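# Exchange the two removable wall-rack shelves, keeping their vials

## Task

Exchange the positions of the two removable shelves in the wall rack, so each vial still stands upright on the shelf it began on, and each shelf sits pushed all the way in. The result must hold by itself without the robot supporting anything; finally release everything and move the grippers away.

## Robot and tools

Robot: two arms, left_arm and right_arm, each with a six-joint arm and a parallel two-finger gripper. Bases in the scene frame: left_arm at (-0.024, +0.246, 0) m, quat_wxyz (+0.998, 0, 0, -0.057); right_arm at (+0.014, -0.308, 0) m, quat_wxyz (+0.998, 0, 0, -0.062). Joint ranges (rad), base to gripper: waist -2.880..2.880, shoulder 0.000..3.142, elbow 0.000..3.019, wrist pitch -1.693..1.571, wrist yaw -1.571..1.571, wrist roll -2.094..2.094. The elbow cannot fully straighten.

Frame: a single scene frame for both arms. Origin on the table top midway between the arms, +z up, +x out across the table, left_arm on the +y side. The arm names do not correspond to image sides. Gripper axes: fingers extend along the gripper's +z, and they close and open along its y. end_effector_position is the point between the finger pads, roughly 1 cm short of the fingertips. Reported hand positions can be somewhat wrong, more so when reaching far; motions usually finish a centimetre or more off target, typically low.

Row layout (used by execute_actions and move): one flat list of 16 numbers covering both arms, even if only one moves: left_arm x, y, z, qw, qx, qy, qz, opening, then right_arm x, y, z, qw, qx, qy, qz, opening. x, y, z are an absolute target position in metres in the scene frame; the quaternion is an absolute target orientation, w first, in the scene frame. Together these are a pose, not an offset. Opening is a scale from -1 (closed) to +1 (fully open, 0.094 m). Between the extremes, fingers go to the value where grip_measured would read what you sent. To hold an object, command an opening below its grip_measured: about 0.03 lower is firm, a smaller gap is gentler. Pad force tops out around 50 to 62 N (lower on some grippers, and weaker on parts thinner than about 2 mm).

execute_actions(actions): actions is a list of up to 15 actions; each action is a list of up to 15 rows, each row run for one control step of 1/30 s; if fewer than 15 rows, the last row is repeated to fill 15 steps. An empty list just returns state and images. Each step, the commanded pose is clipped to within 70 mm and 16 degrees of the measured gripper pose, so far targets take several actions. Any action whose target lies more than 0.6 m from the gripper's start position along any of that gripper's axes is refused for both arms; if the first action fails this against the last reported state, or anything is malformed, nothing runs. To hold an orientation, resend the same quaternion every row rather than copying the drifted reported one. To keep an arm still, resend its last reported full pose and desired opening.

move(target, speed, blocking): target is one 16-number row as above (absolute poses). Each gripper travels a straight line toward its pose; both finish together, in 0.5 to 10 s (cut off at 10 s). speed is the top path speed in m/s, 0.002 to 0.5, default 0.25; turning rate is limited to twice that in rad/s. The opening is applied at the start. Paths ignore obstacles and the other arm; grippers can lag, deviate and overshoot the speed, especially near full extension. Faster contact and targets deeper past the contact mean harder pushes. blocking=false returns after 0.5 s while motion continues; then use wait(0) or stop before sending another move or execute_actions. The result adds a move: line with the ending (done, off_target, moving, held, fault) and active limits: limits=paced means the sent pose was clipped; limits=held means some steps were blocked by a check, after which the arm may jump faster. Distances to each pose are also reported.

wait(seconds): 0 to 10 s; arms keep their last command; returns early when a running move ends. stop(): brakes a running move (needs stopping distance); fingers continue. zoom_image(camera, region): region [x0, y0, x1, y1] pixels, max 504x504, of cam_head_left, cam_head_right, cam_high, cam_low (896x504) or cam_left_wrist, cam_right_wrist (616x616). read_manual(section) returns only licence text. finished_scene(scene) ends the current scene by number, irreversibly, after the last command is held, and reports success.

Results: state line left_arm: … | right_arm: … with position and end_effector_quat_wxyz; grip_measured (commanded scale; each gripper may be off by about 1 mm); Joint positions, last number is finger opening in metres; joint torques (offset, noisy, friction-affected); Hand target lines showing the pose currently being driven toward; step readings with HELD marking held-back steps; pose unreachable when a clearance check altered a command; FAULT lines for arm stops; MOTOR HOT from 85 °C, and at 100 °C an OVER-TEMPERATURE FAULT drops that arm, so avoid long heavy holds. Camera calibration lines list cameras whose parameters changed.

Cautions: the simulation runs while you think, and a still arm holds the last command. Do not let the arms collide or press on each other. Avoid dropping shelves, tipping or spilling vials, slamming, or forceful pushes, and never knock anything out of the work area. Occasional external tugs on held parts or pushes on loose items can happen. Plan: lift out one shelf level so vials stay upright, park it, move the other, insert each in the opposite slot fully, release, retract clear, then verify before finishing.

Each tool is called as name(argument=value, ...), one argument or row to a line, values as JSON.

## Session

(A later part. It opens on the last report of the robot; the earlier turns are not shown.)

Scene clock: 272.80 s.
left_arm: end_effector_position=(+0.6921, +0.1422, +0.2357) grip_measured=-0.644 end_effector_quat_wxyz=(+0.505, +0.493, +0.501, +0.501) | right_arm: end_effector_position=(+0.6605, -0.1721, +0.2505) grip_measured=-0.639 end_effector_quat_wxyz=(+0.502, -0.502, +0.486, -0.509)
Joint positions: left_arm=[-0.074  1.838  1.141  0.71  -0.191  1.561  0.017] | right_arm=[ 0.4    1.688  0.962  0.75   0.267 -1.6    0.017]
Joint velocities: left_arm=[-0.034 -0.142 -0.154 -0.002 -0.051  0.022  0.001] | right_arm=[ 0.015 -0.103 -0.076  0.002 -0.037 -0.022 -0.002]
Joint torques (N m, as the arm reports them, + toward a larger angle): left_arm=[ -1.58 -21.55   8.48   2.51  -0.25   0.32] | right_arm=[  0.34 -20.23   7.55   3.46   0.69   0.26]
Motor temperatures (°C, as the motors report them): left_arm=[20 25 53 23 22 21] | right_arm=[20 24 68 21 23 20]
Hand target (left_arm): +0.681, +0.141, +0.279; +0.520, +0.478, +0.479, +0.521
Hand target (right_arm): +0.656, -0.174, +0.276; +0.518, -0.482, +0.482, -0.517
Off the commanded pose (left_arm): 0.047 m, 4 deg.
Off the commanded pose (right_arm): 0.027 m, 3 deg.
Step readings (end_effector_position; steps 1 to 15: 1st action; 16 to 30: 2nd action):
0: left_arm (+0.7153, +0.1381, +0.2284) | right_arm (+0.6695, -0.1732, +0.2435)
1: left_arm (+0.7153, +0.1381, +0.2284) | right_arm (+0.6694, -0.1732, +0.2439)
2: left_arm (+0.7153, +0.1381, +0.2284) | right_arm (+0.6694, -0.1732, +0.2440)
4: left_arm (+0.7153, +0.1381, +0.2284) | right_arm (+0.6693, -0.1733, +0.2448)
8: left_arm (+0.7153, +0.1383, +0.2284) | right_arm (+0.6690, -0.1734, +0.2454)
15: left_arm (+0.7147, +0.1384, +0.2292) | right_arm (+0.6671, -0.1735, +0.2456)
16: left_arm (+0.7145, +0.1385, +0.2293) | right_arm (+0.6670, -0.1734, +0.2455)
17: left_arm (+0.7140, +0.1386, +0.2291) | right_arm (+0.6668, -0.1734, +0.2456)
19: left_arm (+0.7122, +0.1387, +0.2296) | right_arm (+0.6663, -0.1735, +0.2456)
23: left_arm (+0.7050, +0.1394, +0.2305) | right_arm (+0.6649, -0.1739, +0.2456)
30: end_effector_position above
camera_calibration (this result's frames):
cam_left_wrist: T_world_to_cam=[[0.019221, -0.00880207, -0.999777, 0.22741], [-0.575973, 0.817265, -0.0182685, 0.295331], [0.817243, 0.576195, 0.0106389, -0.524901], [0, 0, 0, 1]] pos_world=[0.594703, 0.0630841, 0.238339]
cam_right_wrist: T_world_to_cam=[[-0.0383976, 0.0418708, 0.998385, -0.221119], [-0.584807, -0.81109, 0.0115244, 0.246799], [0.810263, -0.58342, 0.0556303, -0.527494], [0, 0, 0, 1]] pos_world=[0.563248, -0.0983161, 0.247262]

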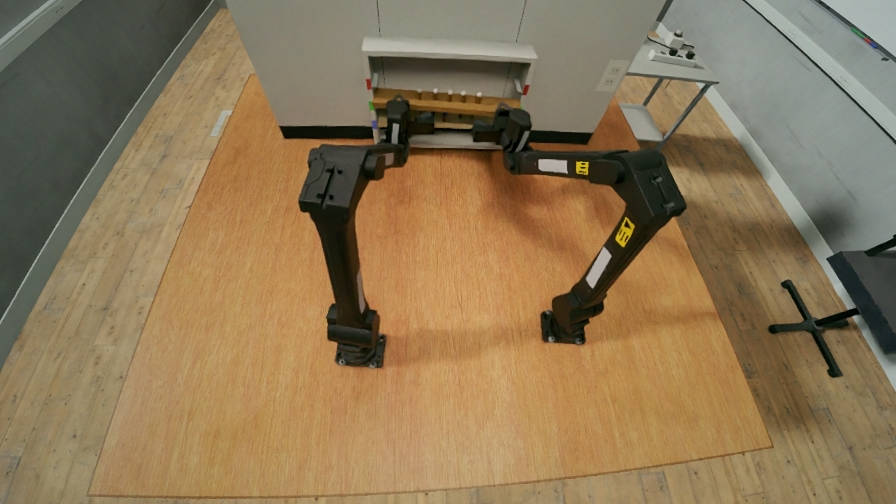

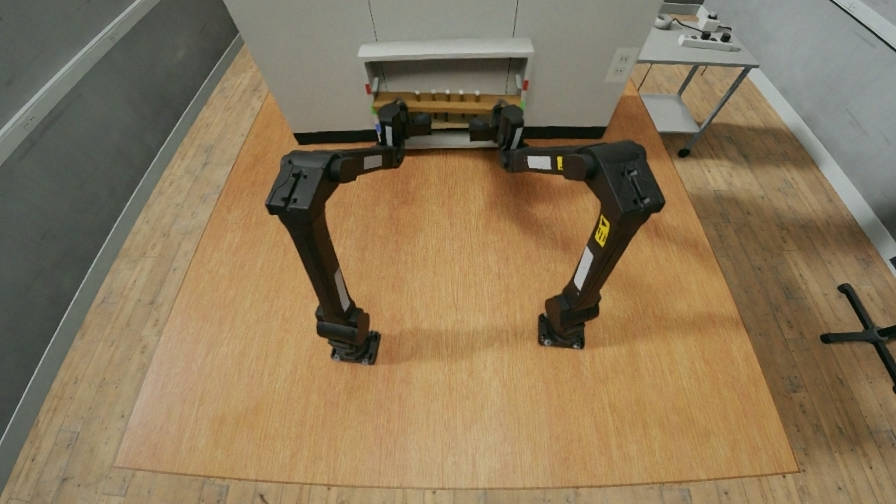

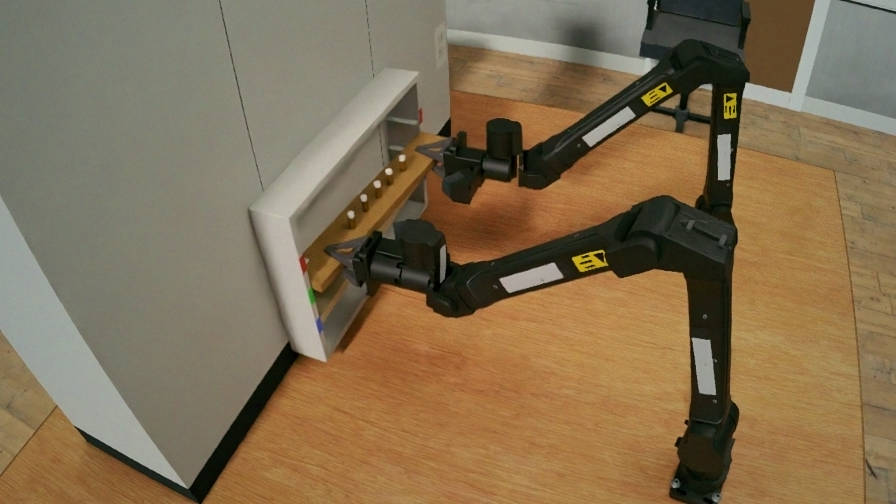

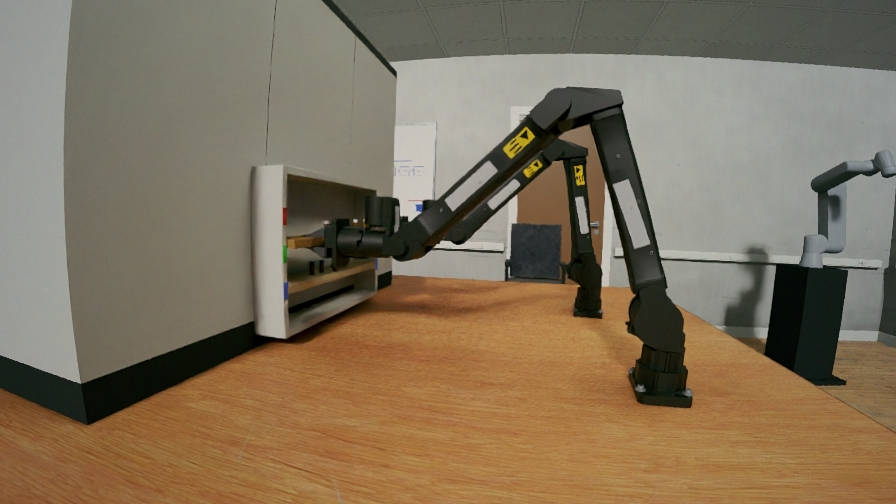

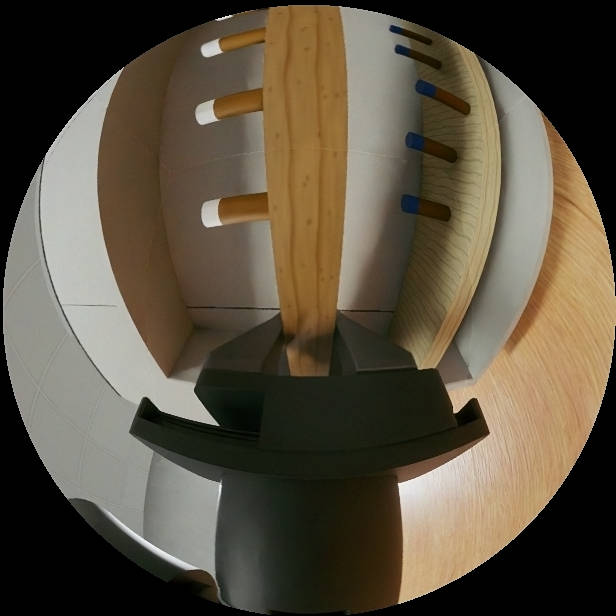

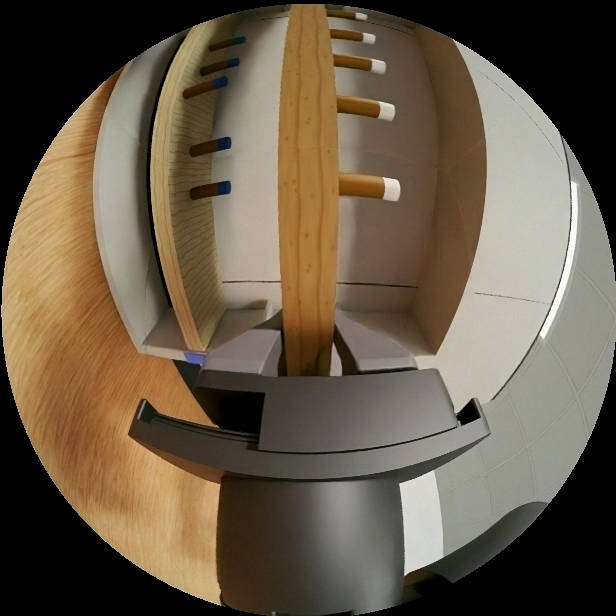

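execute_actions(
  actions=[
    [[0.678,0.140,0.281,0.521,0.479,0.479,0.521,-0.69,0.6555,-0.174,0.2765,0.518,-0.482,0.482,-0.518,-0.69],[0.676,0.140,0.281,0.521,0.479,0.479,0.521,-0.69,0.655,-0.1742,0.276,0.518,-0.482,0.482,-0.518,-0.69],[0.674,0.140,0.281,0.521,0.479,0.479,0.521,-0.69,0.6545,-0.1744,0.2755,0.518,-0.482,0.482,-0.518,-0.69],[0.672,0.140,0.281,0.521,0.479,0.479,0.521,-0.69,0.654,-0.1746,0.275,0.518,-0.482,0.482,-0.518,-0.69],[0.670,0.140,0.281,0.521,0.479,0.479,0.521,-0.69,0.6535,-0.1748,0.2745,0.518,-0.482,0.482,-0.518,-0.69],[0.668,0.140,0.281,0.521,0.479,0.479,0.521,-0.69,0.653,-0.175,0.274,0.518,-0.482,0.482,-0.518,-0.69],[0.666,0.140,0.281,0.521,0.479,0.479,0.521,-0.69,0.6525,-0.1752,0.2735,0.518,-0.482,0.482,-0.518,-0.69],[0.664,0.140,0.281,0.521,0.479,0.479,0.521,-0.69,0.652,-0.1754,0.273,0.518,-0.482,0.482,-0.518,-0.69],[0.662,0.140,0.281,0.521,0.479,0.479,0.521,-0.69,0.6515,-0.1756,0.2725,0.518,-0.482,0.482,-0.518,-0.69],[0.660,0.140,0.281,0.521,0.479,0.479,0.521,-0.69,0.651,-0.1758,0.272,0.518,-0.482,0.482,-0.518,-0.69],[0.658,0.140,0.281,0.521,0.479,0.479,0.521,-0.69,0.6505,-0.1758,0.272,0.518,-0.482,0.482,-0.518,-0.69],[0.656,0.140,0.281,0.521,0.479,0.479,0.521,-0.69,0.650,-0.1758,0.272,0.518,-0.482,0.482,-0.518,-0.69],[0.654,0.140,0.281,0.521,0.479,0.479,0.521,-0.69,0.6494,-0.1758,0.272,0.518,-0.482,0.482,-0.518,-0.69],[0.652,0.140,0.281,0.521,0.479,0.479,0.521,-0.69,0.6488,-0.1758,0.272,0.518,-0.482,0.482,-0.518,-0.69],[0.650,0.140,0.281,0.521,0.479,0.479,0.521,-0.69,0.6482,-0.1758,0.272,0.518,-0.482,0.482,-0.518,-0.69]],
    [[0.648,0.140,0.281,0.521,0.479,0.479,0.521,-0.69,0.6476,-0.1758,0.272,0.518,-0.482,0.482,-0.518,-0.69],[0.646,0.140,0.281,0.521,0.479,0.479,0.521,-0.69,0.647,-0.1758,0.272,0.518,-0.482,0.482,-0.518,-0.69],[0.644,0.140,0.281,0.521,0.479,0.479,0.521,-0.69,0.6464,-0.1758,0.272,0.518,-0.482,0.482,-0.518,-0.69],[0.642,0.140,0.281,0.521,0.479,0.479,0.521,-0.69,0.6458,-0.1758,0.272,0.518,-0.482,0.482,-0.518,-0.69],[0.640,0.140,0.281,0.521,0.479,0.479,0.521,-0.69,0.6452,-0.1758,0.272,0.518,-0.482,0.482,-0.518,-0.69],[0.638,0.140,0.281,0.521,0.479,0.479,0.521,-0.69,0.6446,-0.1758,0.272,0.518,-0.482,0.482,-0.518,-0.69],[0.636,0.140,0.281,0.521,0.479,0.479,0.521,-0.69,0.644,-0.1758,0.272,0.518,-0.482,0.482,-0.518,-0.69],[0.634,0.140,0.281,0.521,0.479,0.479,0.521,-0.69,0.6434,-0.1758,0.272,0.518,-0.482,0.482,-0.518,-0.69],[0.632,0.140,0.281,0.521,0.479,0.479,0.521,-0.69,0.6428,-0.1758,0.272,0.518,-0.482,0.482,-0.518,-0.69],[0.630,0.140,0.281,0.521,0.479,0.479,0.521,-0.69,0.6422,-0.1758,0.272,0.518,-0.482,0.482,-0.518,-0.69],[0.6285,0.140,0.281,0.521,0.479,0.479,0.521,-0.69,0.642,-0.1758,0.272,0.518,-0.482,0.482,-0.518,-0.69]],
  ],
)

zoom_image(
  camera="cam_head_right",
  region=[350, 40, 550, 160],
)

Scene clock: 303.60 s.
left_arm: end_effector_position=(+0.6365, +0.1475, +0.2333) grip_measured=-0.644 end_effector_quat_wxyz=(+0.491, +0.498, +0.509, +0.501) | right_arm: end_effector_position=(+0.6423, -0.1689, +0.2453) grip_measured=-0.639 end_effector_quat_wxyz=(+0.503, -0.508, +0.488, -0.501)
Joint positions: left_arm=[-0.091  1.716  0.973  0.728 -0.225  1.567  0.017] | right_arm=[ 0.412  1.655  0.91   0.754  0.267 -1.592  0.017]
Joint velocities: left_arm=[-0.005 -0.044 -0.022  0.007 -0.095  0.051 -0.   ] | right_arm=[ 0.015 -0.024  0.022  0.017 -0.022  0.022  0.   ]
Joint torques (N m, as the arm reports them, + toward a larger angle): left_arm=[ -2.07 -19.15   8.43   3.68   0.34   0.16] | right_arm=[  0.75 -19.03   7.39   4.26   0.93   0.17]
Motor temperatures (°C, as the motors report them): left_arm=[20 27 47 23 21 21] | right_arm=[20 25 50 22 23 20]
Hand target (left_arm): +0.628, +0.141, +0.280; +0.520, +0.478, +0.479, +0.521
Hand target (right_arm): +0.641, -0.176, +0.272; +0.518, -0.482, +0.482, -0.517
Off the commanded pose (left_arm): 0.049 m, 6 deg.
Off the commanded pose (right_arm): 0.028 m, 4 deg.
Step readings (end_effector_position; steps 1 to 15: 1st action; 16 to 30: 2nd action):
0: left_arm (+0.6885, +0.1426, +0.2376) | right_arm (+0.6579, -0.1718, +0.2526)
1: left_arm (+0.6882, +0.1427, +0.2375) | right_arm (+0.6579, -0.1718, +0.2526)
2: left_arm (+0.6877, +0.1427, +0.2375) | right_arm (+0.6577, -0.1719, +0.2522)
4: left_arm (+0.6851, +0.1430, +0.2364) | right_arm (+0.6571, -0.1718, +0.2513)
8: left_arm (+0.6772, +0.1439, +0.2335) | right_arm (+0.6547, -0.1714, +0.2471)
15: left_arm (+0.6636, +0.1449, +0.2298) | right_arm (+0.6503, -0.1712, +0.2427)
16: left_arm (+0.6615, +0.1450, +0.2295) | right_arm (+0.6496, -0.1713, +0.2427)
17: left_arm (+0.6596, +0.1449, +0.2295) | right_arm (+0.6490, -0.1713, +0.2424)
19: left_arm (+0.6555, +0.1449, +0.2299) | right_arm (+0.6477, -0.1714, +0.2427)
23: left_arm (+0.6477, +0.1449, +0.2309) | right_arm (+0.6453, -0.1718, +0.2435)
30: end_effector_position above
camera_calibration (this result's frames):
cam_left_wrist: T_world_to_cam=[[-0.00809062, 0.00208054, -0.999965, 0.241981], [-0.590387, 0.807094, 0.00645602, 0.263884], [0.80708, 0.590419, -0.00530157, -0.474367], [0, 0, 0, 1]] pos_world=[0.540604, 0.0665928, 0.237754]
cam_right_wrist: T_world_to_cam=[[-0.0248734, 0.0375067, 0.998987, -0.226311], [-0.574251, -0.818514, 0.0164328, 0.229605], [0.818301, -0.573261, 0.0418975, -0.51064], [0, 0, 0, 1]] pos_world=[0.544079, -0.0963071, 0.243703]

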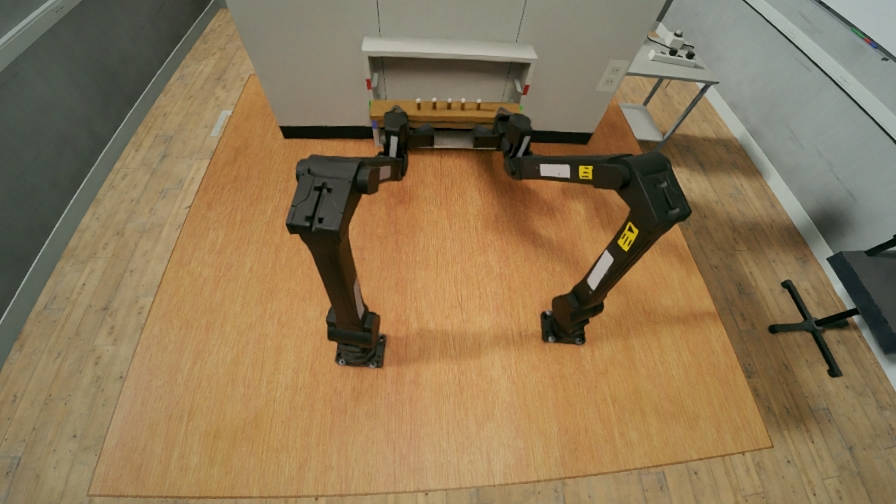

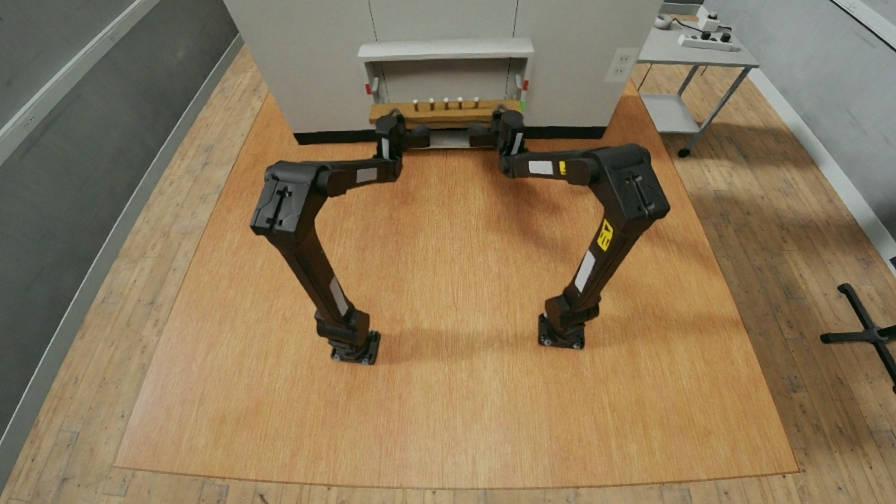

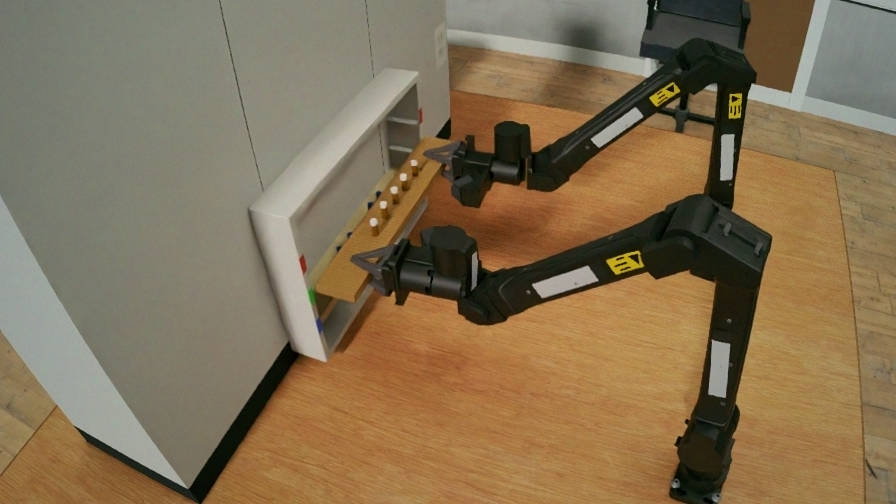

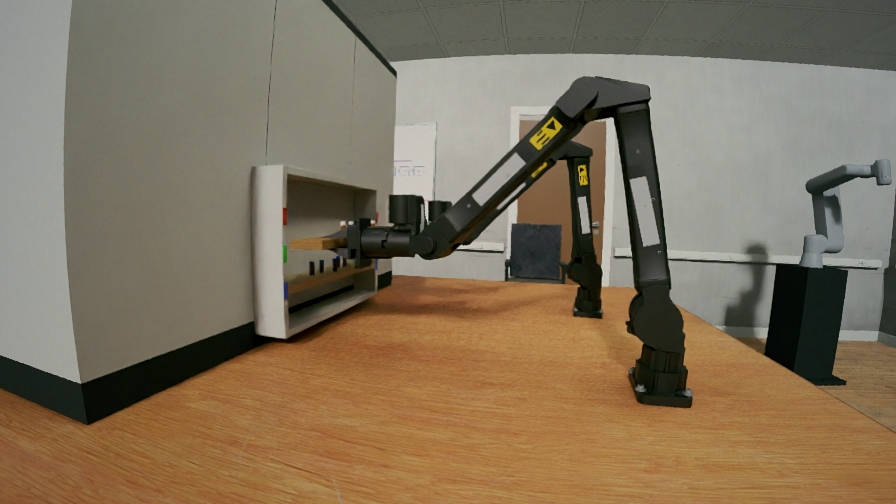

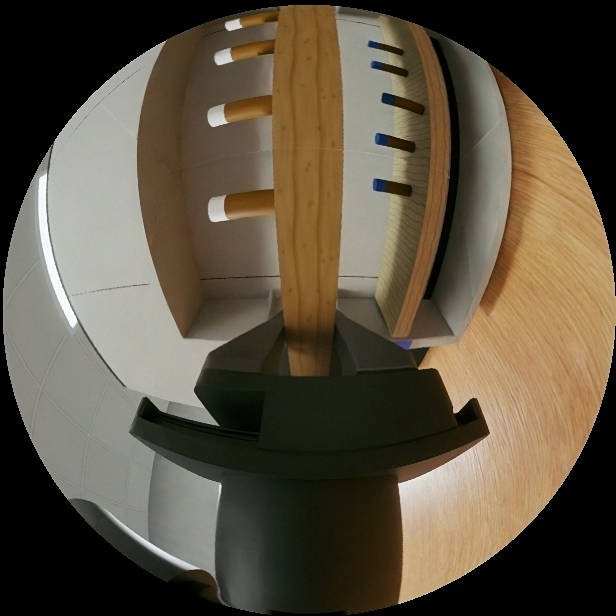

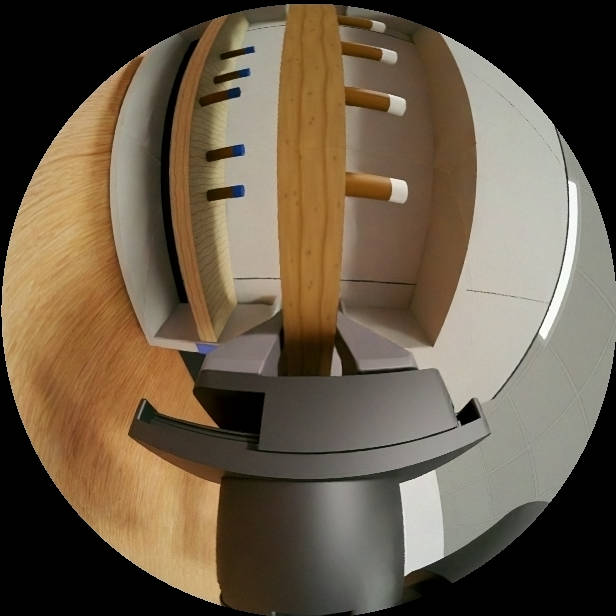

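Region (350, 40, 550, 160) of cam_head_right's 896x504 image, scaled by 2.520, with more detail than that image has; it fills the top 302 rows of this view, and the rest is white.

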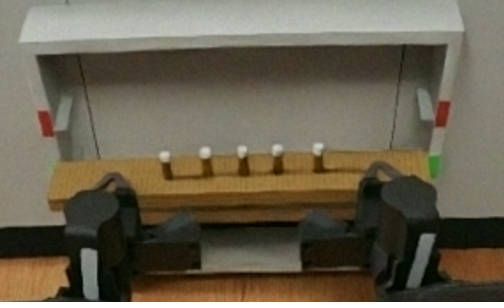

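execute_actions(
  actions=[
    [[0.631,0.140,0.281,0.521,0.479,0.479,0.521,-0.69,0.644,-0.176,0.273,0.518,-0.482,0.482,-0.518,-0.69],[0.6335,0.140,0.281,0.521,0.479,0.479,0.521,-0.69,0.646,-0.1762,0.274,0.518,-0.482,0.482,-0.518,-0.69],[0.636,0.140,0.281,0.521,0.479,0.479,0.521,-0.69,0.648,-0.1764,0.275,0.518,-0.482,0.482,-0.518,-0.69],[0.6385,0.140,0.281,0.521,0.479,0.479,0.521,-0.69,0.650,-0.1766,0.276,0.519,-0.481,0.481,-0.519,-0.69],[0.641,0.140,0.281,0.521,0.479,0.479,0.521,-0.69,0.652,-0.1768,0.277,0.519,-0.481,0.481,-0.519,-0.69],[0.6435,0.140,0.281,0.521,0.479,0.479,0.521,-0.69,0.654,-0.177,0.278,0.519,-0.481,0.481,-0.519,-0.69],[0.646,0.1402,0.281,0.521,0.479,0.479,0.521,-0.69,0.656,-0.1772,0.279,0.519,-0.481,0.481,-0.519,-0.69],[0.6485,0.1404,0.281,0.521,0.479,0.479,0.521,-0.69,0.658,-0.1774,0.280,0.52,-0.48,0.48,-0.52,-0.69],[0.651,0.1406,0.281,0.521,0.479,0.479,0.521,-0.69,0.660,-0.1776,0.281,0.52,-0.48,0.48,-0.52,-0.69],[0.6535,0.1408,0.281,0.521,0.479,0.479,0.521,-0.69,0.662,-0.1778,0.282,0.52,-0.48,0.48,-0.52,-0.69],[0.656,0.141,0.281,0.521,0.479,0.479,0.521,-0.69,0.6635,-0.178,0.283,0.52,-0.48,0.48,-0.52,-0.69],[0.658,0.141,0.281,0.521,0.479,0.479,0.521,-0.69,0.665,-0.178,0.284,0.52,-0.48,0.48,-0.52,-0.69],[0.660,0.141,0.281,0.521,0.479,0.479,0.521,-0.69,0.6665,-0.178,0.285,0.52,-0.48,0.48,-0.52,-0.69],[0.6615,0.141,0.281,0.521,0.479,0.479,0.521,-0.69,0.668,-0.178,0.2855,0.52,-0.48,0.48,-0.52,-0.69],[0.663,0.141,0.281,0.521,0.479,0.479,0.521,-0.69,0.6695,-0.178,0.286,0.52,-0.48,0.48,-0.52,-0.69]],
  ],
)

wait(
  seconds=0.3,
)

Scene clock: 329.53 s.
left_arm: end_effector_position=(+0.6393, +0.1481, +0.2366) grip_measured=-0.644 end_effector_quat_wxyz=(+0.493, +0.498, +0.505, +0.503) | right_arm: end_effector_position=(+0.6424, -0.1683, +0.2455) grip_measured=-0.639 end_effector_quat_wxyz=(+0.505, -0.509, +0.487, -0.499)
Joint positions: left_arm=[-0.087  1.718  0.982  0.729 -0.218  1.572  0.017] | right_arm=[ 0.411  1.654  0.91   0.752  0.261 -1.589  0.017]
Joint velocities: left_arm=[ 0.015  0.054  0.09  -0.012  0.095  0.051  0.001] | right_arm=[-0.015 -0.005 -0.007 -0.017 -0.037  0.037 -0.001]
Joint torques (N m, as the arm reports them, + toward a larger angle): left_arm=[ -0.96 -16.02  14.21   2.56   0.61   0.12] | right_arm=[ -1.74 -16.23  12.72   2.34   0.28   0.06]
Motor temperatures (°C, as the motors report them): left_arm=[20 27 45 24 22 21] | right_arm=[20 26 47 22 23 20]
Hand target (left_arm): +0.658, +0.142, +0.281; +0.520, +0.478, +0.479, +0.522
Hand target (right_arm): +0.664, -0.179, +0.286; +0.519, -0.480, +0.480, -0.520
Off the commanded pose (left_arm): 0.051 m, 5 deg.
Off the commanded pose (right_arm): 0.050 m, 4 deg.
Step readings (end_effector_position):
0: left_arm (+0.6363, +0.1475, +0.2340) | right_arm (+0.6423, -0.1689, +0.2459)
1: left_arm (+0.6363, +0.1475, +0.2340) | right_arm (+0.6423, -0.1689, +0.2459)
2: left_arm (+0.6363, +0.1475, +0.2340) | right_arm (+0.6423, -0.1689, +0.2459)
4: left_arm (+0.6363, +0.1475, +0.2340) | right_arm (+0.6423, -0.1688, +0.2459)
8: left_arm (+0.6363, +0.1478, +0.2340) | right_arm (+0.6422, -0.1684, +0.2459)
15: end_effector_position above
camera_calibration (this result's frames):
cam_left_wrist: T_world_to_cam=[[-0.00109483, 0.00590439, -0.999982, 0.240265], [-0.587609, 0.809127, 0.00542083, 0.26323], [0.809145, 0.587604, 0.00258361, -0.47975], [0, 0, 0, 1]] pos_world=[0.543126, 0.0674981, 0.240074]
cam_right_wrist: T_world_to_cam=[[-0.0242654, 0.0342131, 0.99912, -0.227524], [-0.569836, -0.821634, 0.0142959, 0.227287], [0.8214, -0.568988, 0.0394332, -0.511064], [0, 0, 0, 1]] pos_world=[0.543783, -0.096258, 0.244228]

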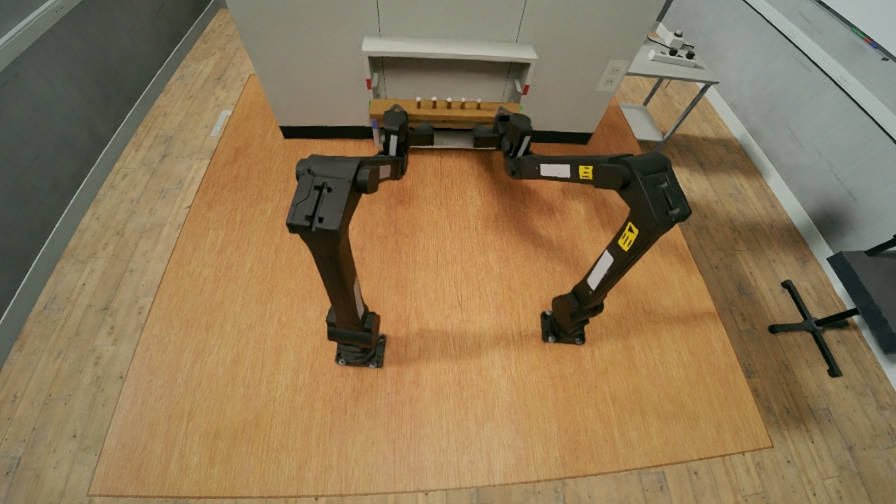

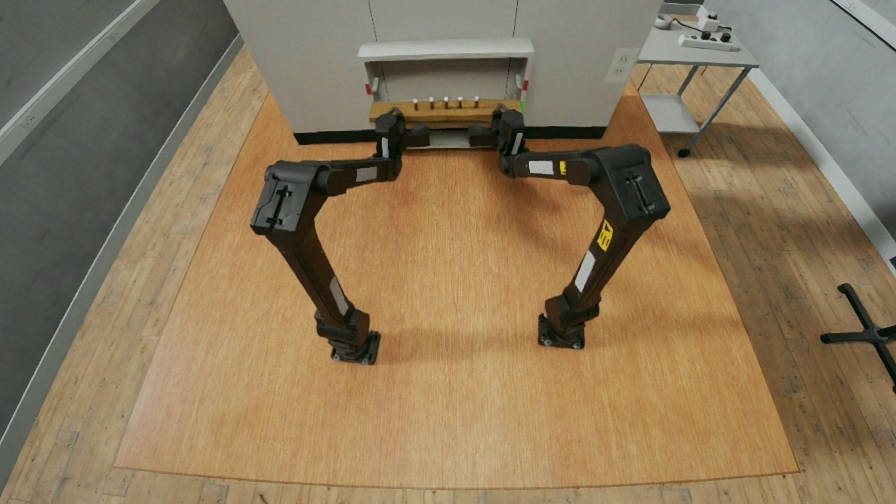

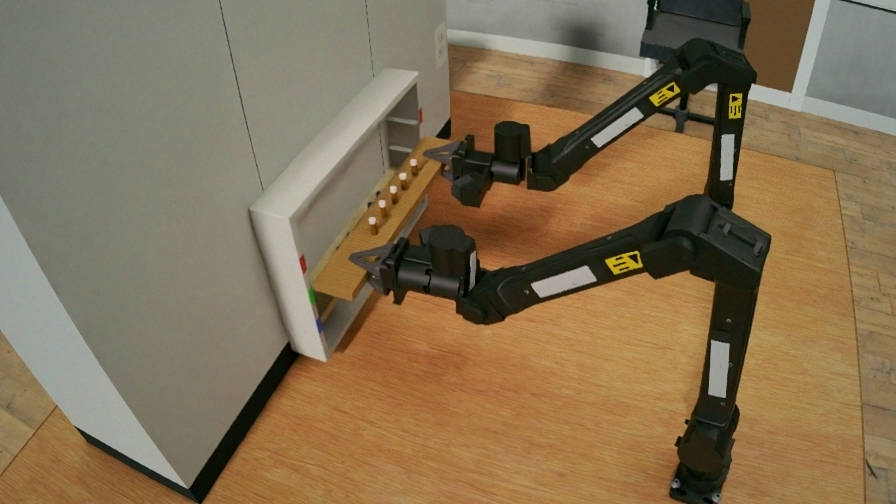

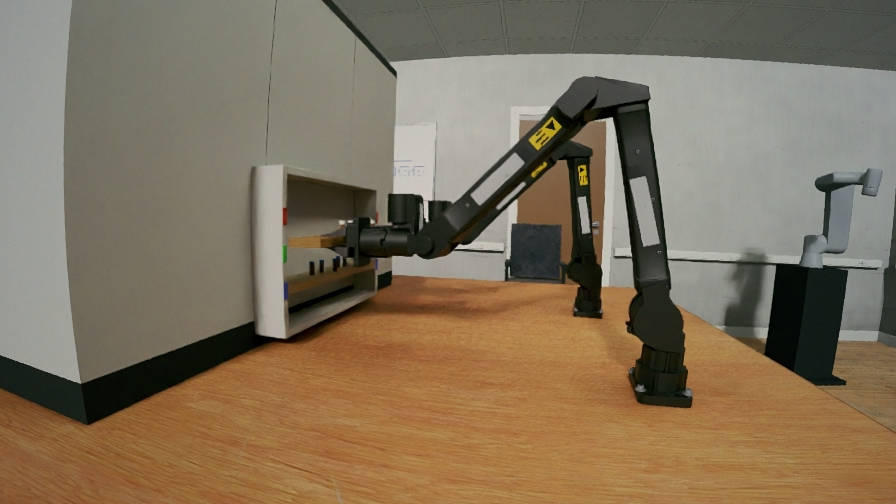

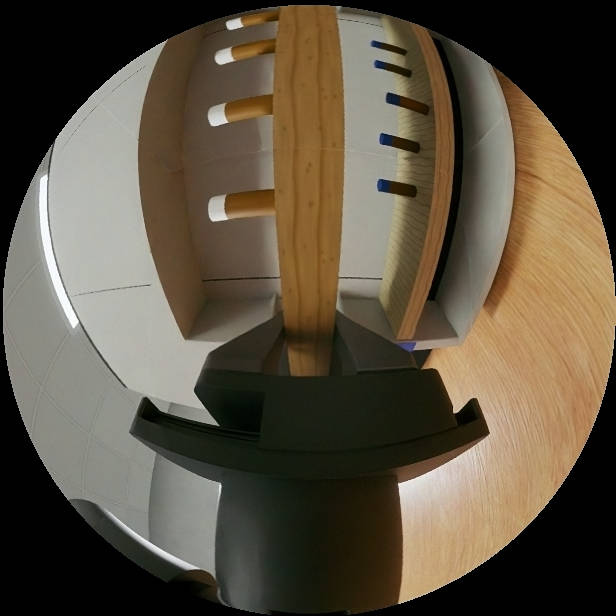

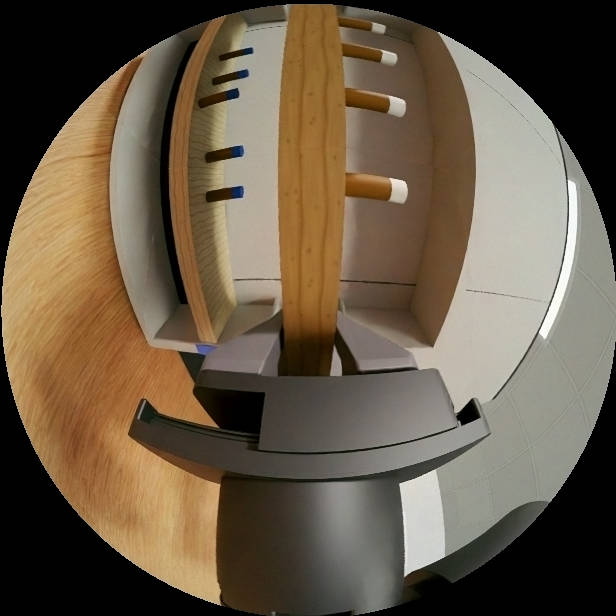

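Scene clock: 329.83 s.
left_arm: end_effector_position=(+0.6422, +0.1467, +0.2366) grip_measured=-0.644 end_effector_quat_wxyz=(+0.494, +0.499, +0.504, +0.503) | right_arm: end_effector_position=(+0.6436, -0.1700, +0.2463) grip_measured=-0.639 end_effector_quat_wxyz=(+0.504, -0.508, +0.488, -0.500)
Joint positions: left_arm=[-0.087  1.725  0.99   0.729 -0.214  1.573  0.017] | right_arm=[ 0.408  1.654  0.913  0.748  0.261 -1.588  0.017]
Joint velocities: left_arm=[-0.005 -0.005 -0.002  0.002  0.11  -0.022 -0.   ] | right_arm=[-0.005  0.005  0.002 -0.012  0.022 -0.022 -0.   ]
Joint torques (N m, as the arm reports them, + toward a larger angle): left_arm=[ -1.35 -16.02  13.95   2.52   0.42   0.15] | right_arm=[ -1.12 -16.16  12.54   2.56   0.28   0.11]
Motor temperatures (°C, as the motors report them): left_arm=[20 27 45 24 22 21] | right_arm=[20 26 47 22 23 20]
Hand target (left_arm): +0.658, +0.142, +0.281; +0.519, +0.478, +0.479, +0.522
Hand target (right_arm): +0.664, -0.179, +0.287; +0.520, -0.479, +0.480, -0.520
Off the commanded pose (left_arm): 0.049 m, 5 deg.
Off the commanded pose (right_arm): 0.048 m, 4 deg.
wait: 0.30 s; at rest by 0.23 s
camera_calibration (this result's frames):
cam_left_wrist: T_world_to_cam=[[0.000405923, 0.00671657, -0.999977, 0.23914], [-0.583901, 0.811808, 0.00521567, 0.263281], [0.811825, 0.583885, 0.00425134, -0.482823], [0, 0, 0, 1]] pos_world=[0.545601, 0.0665732, 0.239814]
cam_right_wrist: T_world_to_cam=[[-0.0237677, 0.0332509, 0.999164, -0.2287], [-0.572328, -0.819911, 0.0136713, 0.228605], [0.81968, -0.571525, 0.0385178, -0.512128], [0, 0, 0, 1]] pos_world=[0.545182, -0.097654, 0.245109]

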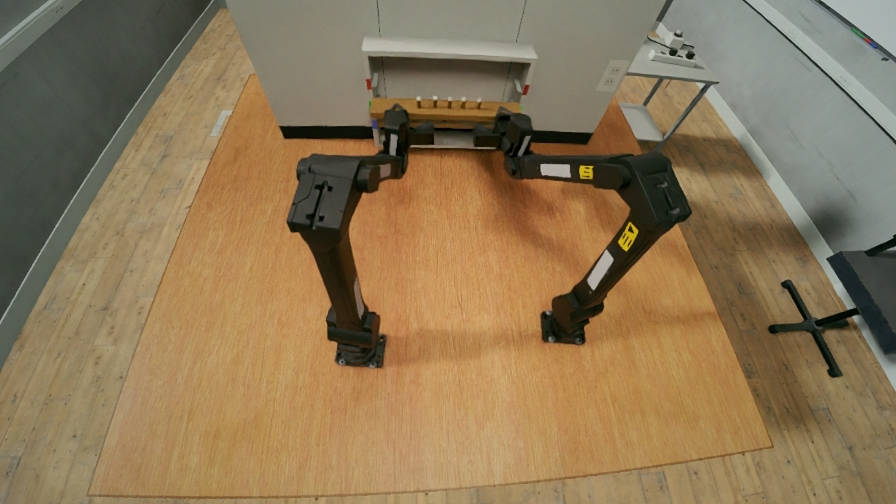

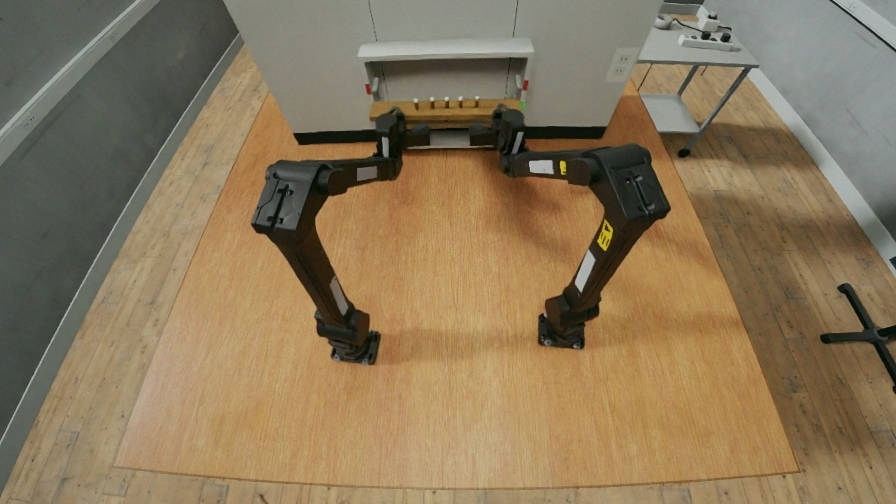

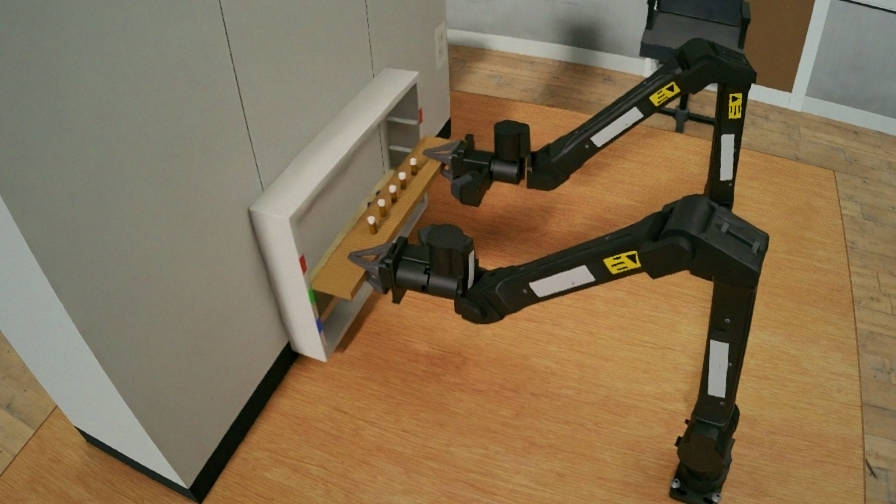

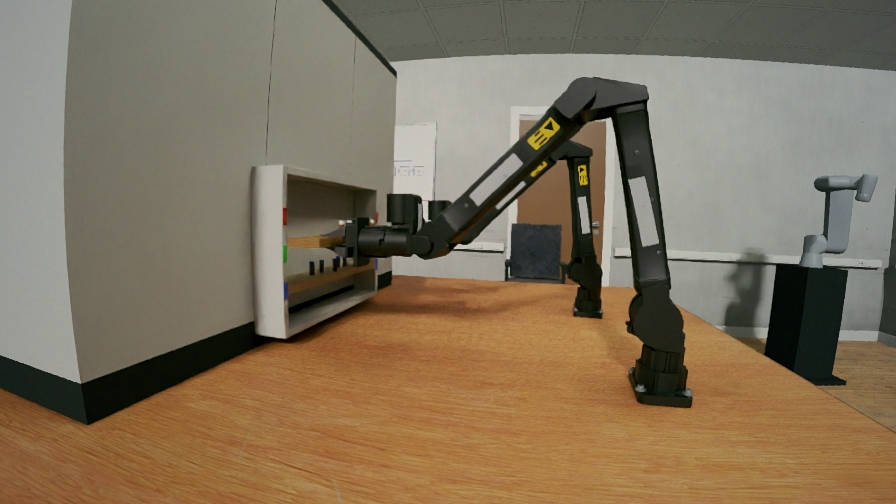

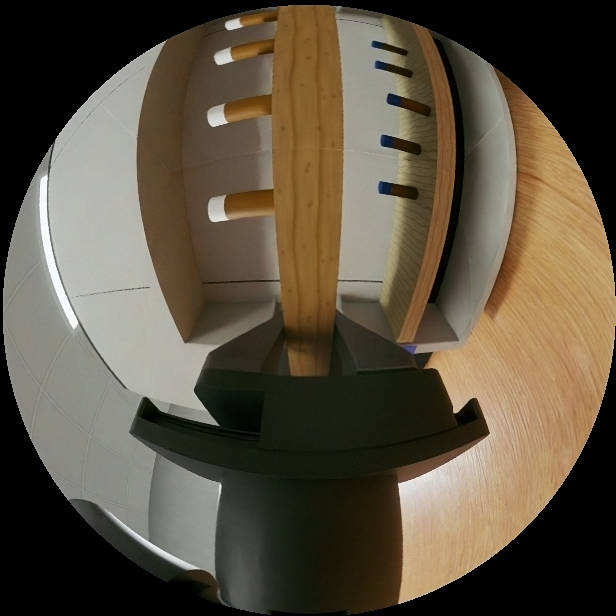

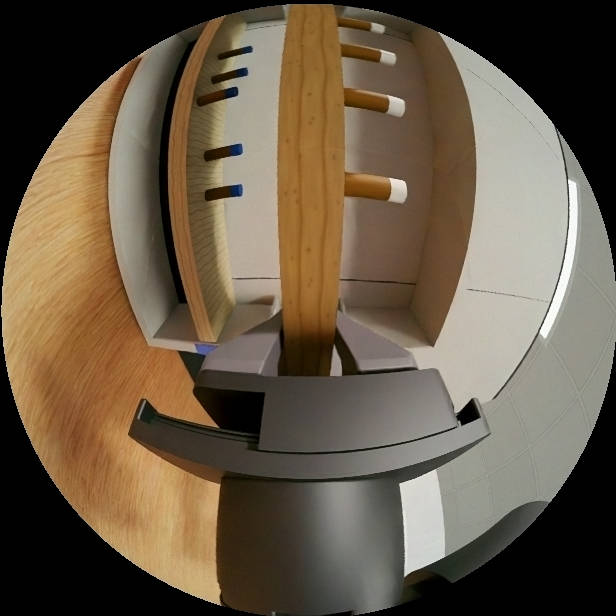

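execute_actions(
  actions=[
    [[0.6625,0.1405,0.281,0.521,0.479,0.479,0.521,-0.69,0.670,-0.1785,0.2858,0.52,-0.48,0.48,-0.52,-0.69],[0.662,0.140,0.281,0.521,0.479,0.479,0.521,-0.69,0.6706,-0.179,0.2856,0.52,-0.48,0.48,-0.52,-0.69],[0.6615,0.1395,0.281,0.521,0.479,0.479,0.521,-0.69,0.6712,-0.1795,0.2854,0.52,-0.48,0.48,-0.52,-0.69],[0.661,0.139,0.281,0.521,0.479,0.479,0.521,-0.69,0.6718,-0.180,0.2852,0.52,-0.48,0.48,-0.52,-0.69],[0.661,0.1385,0.281,0.521,0.479,0.479,0.521,-0.69,0.6724,-0.1805,0.285,0.52,-0.48,0.48,-0.52,-0.69],[0.661,0.138,0.281,0.521,0.479,0.479,0.521,-0.69,0.673,-0.181,0.2848,0.52,-0.48,0.48,-0.52,-0.69],[0.661,0.1375,0.281,0.521,0.479,0.479,0.521,-0.69,0.6736,-0.1815,0.2846,0.52,-0.48,0.48,-0.52,-0.69],[0.661,0.137,0.281,0.521,0.479,0.479,0.521,-0.69,0.6742,-0.182,0.2844,0.52,-0.48,0.48,-0.52,-0.69],[0.661,0.1365,0.281,0.521,0.479,0.479,0.521,-0.69,0.6748,-0.1825,0.2842,0.52,-0.48,0.48,-0.52,-0.69]],
  ],
)

zoom_image(
  camera="cam_head_right",
  region=[350, 60, 550, 140],
)

Scene clock: 341.50 s.
left_arm: end_effector_position=(+0.6422, +0.1472, +0.2366) grip_measured=-0.644 end_effector_quat_wxyz=(+0.494, +0.498, +0.504, +0.503) | right_arm: end_effector_position=(+0.6472, -0.1697, +0.2459) grip_measured=-0.639 end_effector_quat_wxyz=(+0.507, -0.510, +0.486, -0.497)
Joint positions: left_arm=[-0.087  1.725  0.99   0.729 -0.216  1.573  0.017] | right_arm=[ 0.404  1.662  0.922  0.748  0.247 -1.588  0.017]
Joint velocities: left_arm=[-0.015  0.005 -0.012 -0.007 -0.037 -0.007  0.   ] | right_arm=[-0.015 -0.005  0.002 -0.002 -0.037 -0.022 -0.   ]
Joint torques (N m, as the arm reports them, + toward a larger angle): left_arm=[ -2.04 -15.79  13.98   2.54   0.17   0.14] | right_arm=[ -1.71 -15.63  12.63   2.65   0.39   0.12]
Motor temperatures (°C, as the motors report them): left_arm=[20 26 48 23 22 21] | right_arm=[20 25 50 22 23 20]
Hand target (left_arm): +0.657, +0.137, +0.281; +0.520, +0.478, +0.479, +0.521
Hand target (right_arm): +0.670, -0.184, +0.285; +0.519, -0.480, +0.480, -0.520
Off the commanded pose (left_arm): 0.049 m, 5 deg.
Off the commanded pose (right_arm): 0.049 m, 5 deg.
Step readings (end_effector_position):
0: left_arm (+0.6422, +0.1467, +0.2366) | right_arm (+0.6436, -0.1700, +0.2463)
1: left_arm (+0.6422, +0.1467, +0.2366) | right_arm (+0.6436, -0.1700, +0.2463)
2: left_arm (+0.6422, +0.1467, +0.2366) | right_arm (+0.6436, -0.1699, +0.2463)
4: left_arm (+0.6422, +0.1467, +0.2366) | right_arm (+0.6437, -0.1700, +0.2463)
8: left_arm (+0.6422, +0.1468, +0.2366) | right_arm (+0.6454, -0.1699, +0.2463)
15: end_effector_position above
camera_calibration (this result's frames):
cam_left_wrist: T_world_to_cam=[[0.000385095, 0.00711411, -0.999975, 0.239092], [-0.586064, 0.810246, 0.00553862, 0.264448], [0.810264, 0.586047, 0.00448135, -0.482456], [0, 0, 0, 1]] pos_world=[0.545809, 0.0667734, 0.239783]
cam_right_wrist: T_world_to_cam=[[-0.0248207, 0.0329305, 0.999149, -0.22759], [-0.565123, -0.824902, 0.0131489, 0.22553], [0.824633, -0.564316, 0.0390844, -0.517029], [0, 0, 0, 1]] pos_world=[0.548163, -0.0982328, 0.244638]

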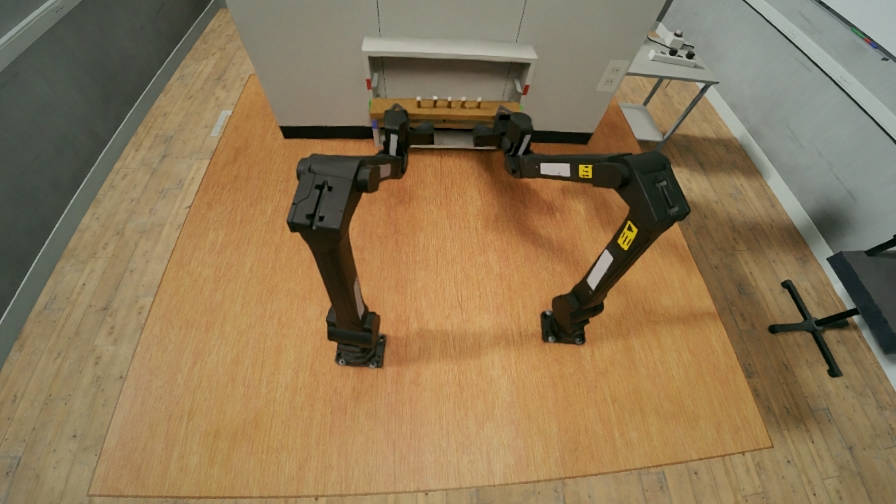

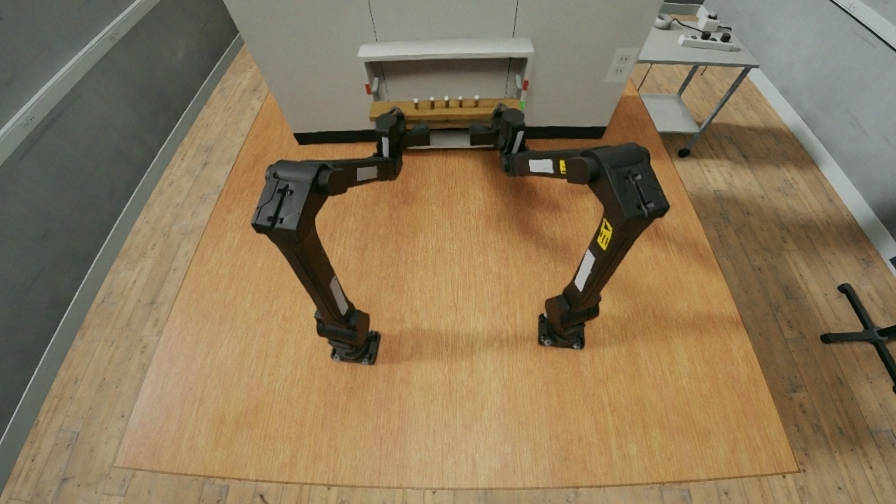

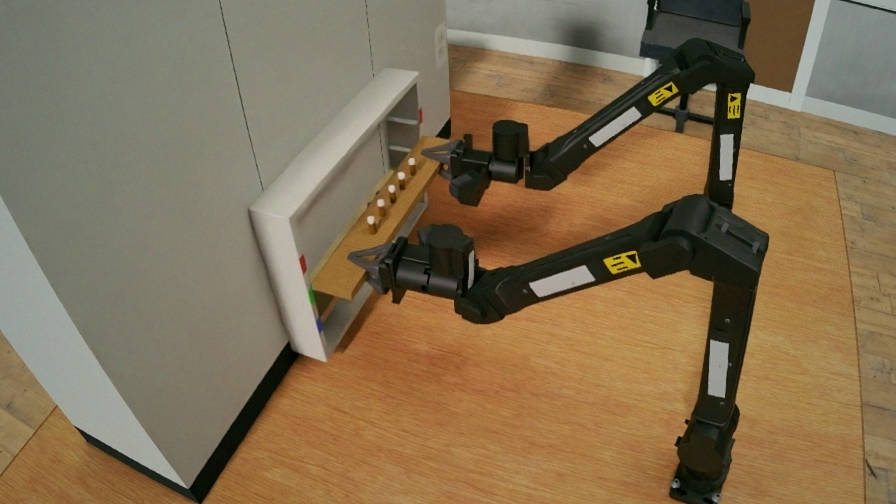

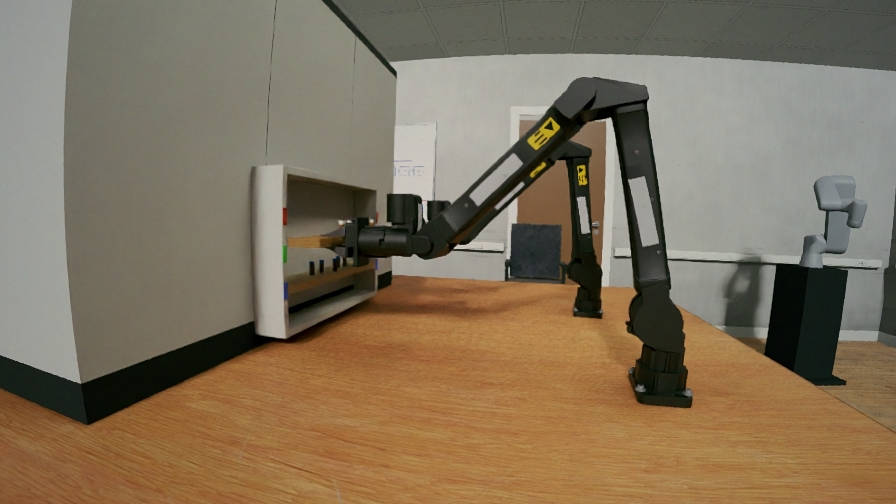

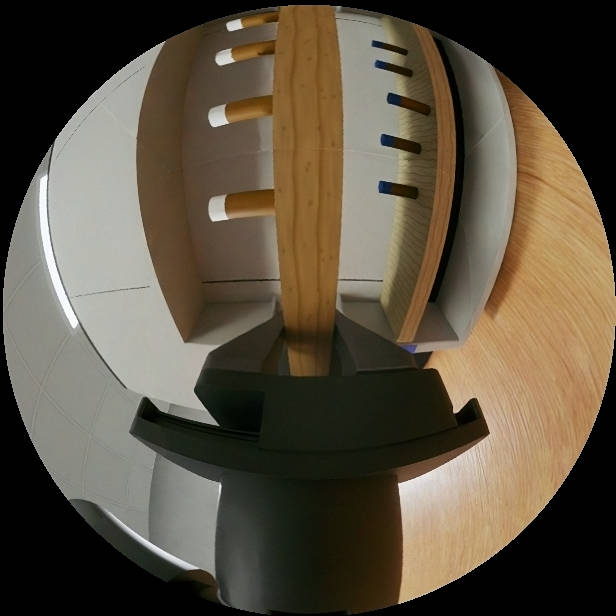

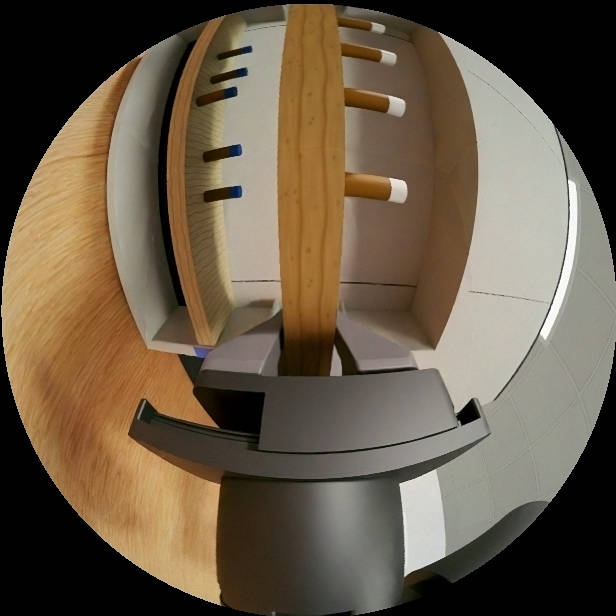

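Region (350, 60, 550, 140) of cam_head_right's 896x504 image, scaled by 2.520, with more detail than that image has; it fills the top 202 rows of this view, and the rest is white.

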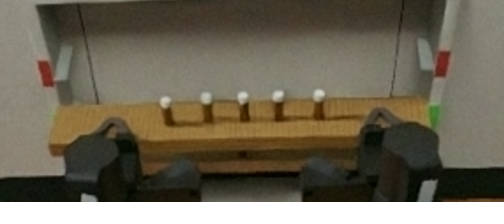

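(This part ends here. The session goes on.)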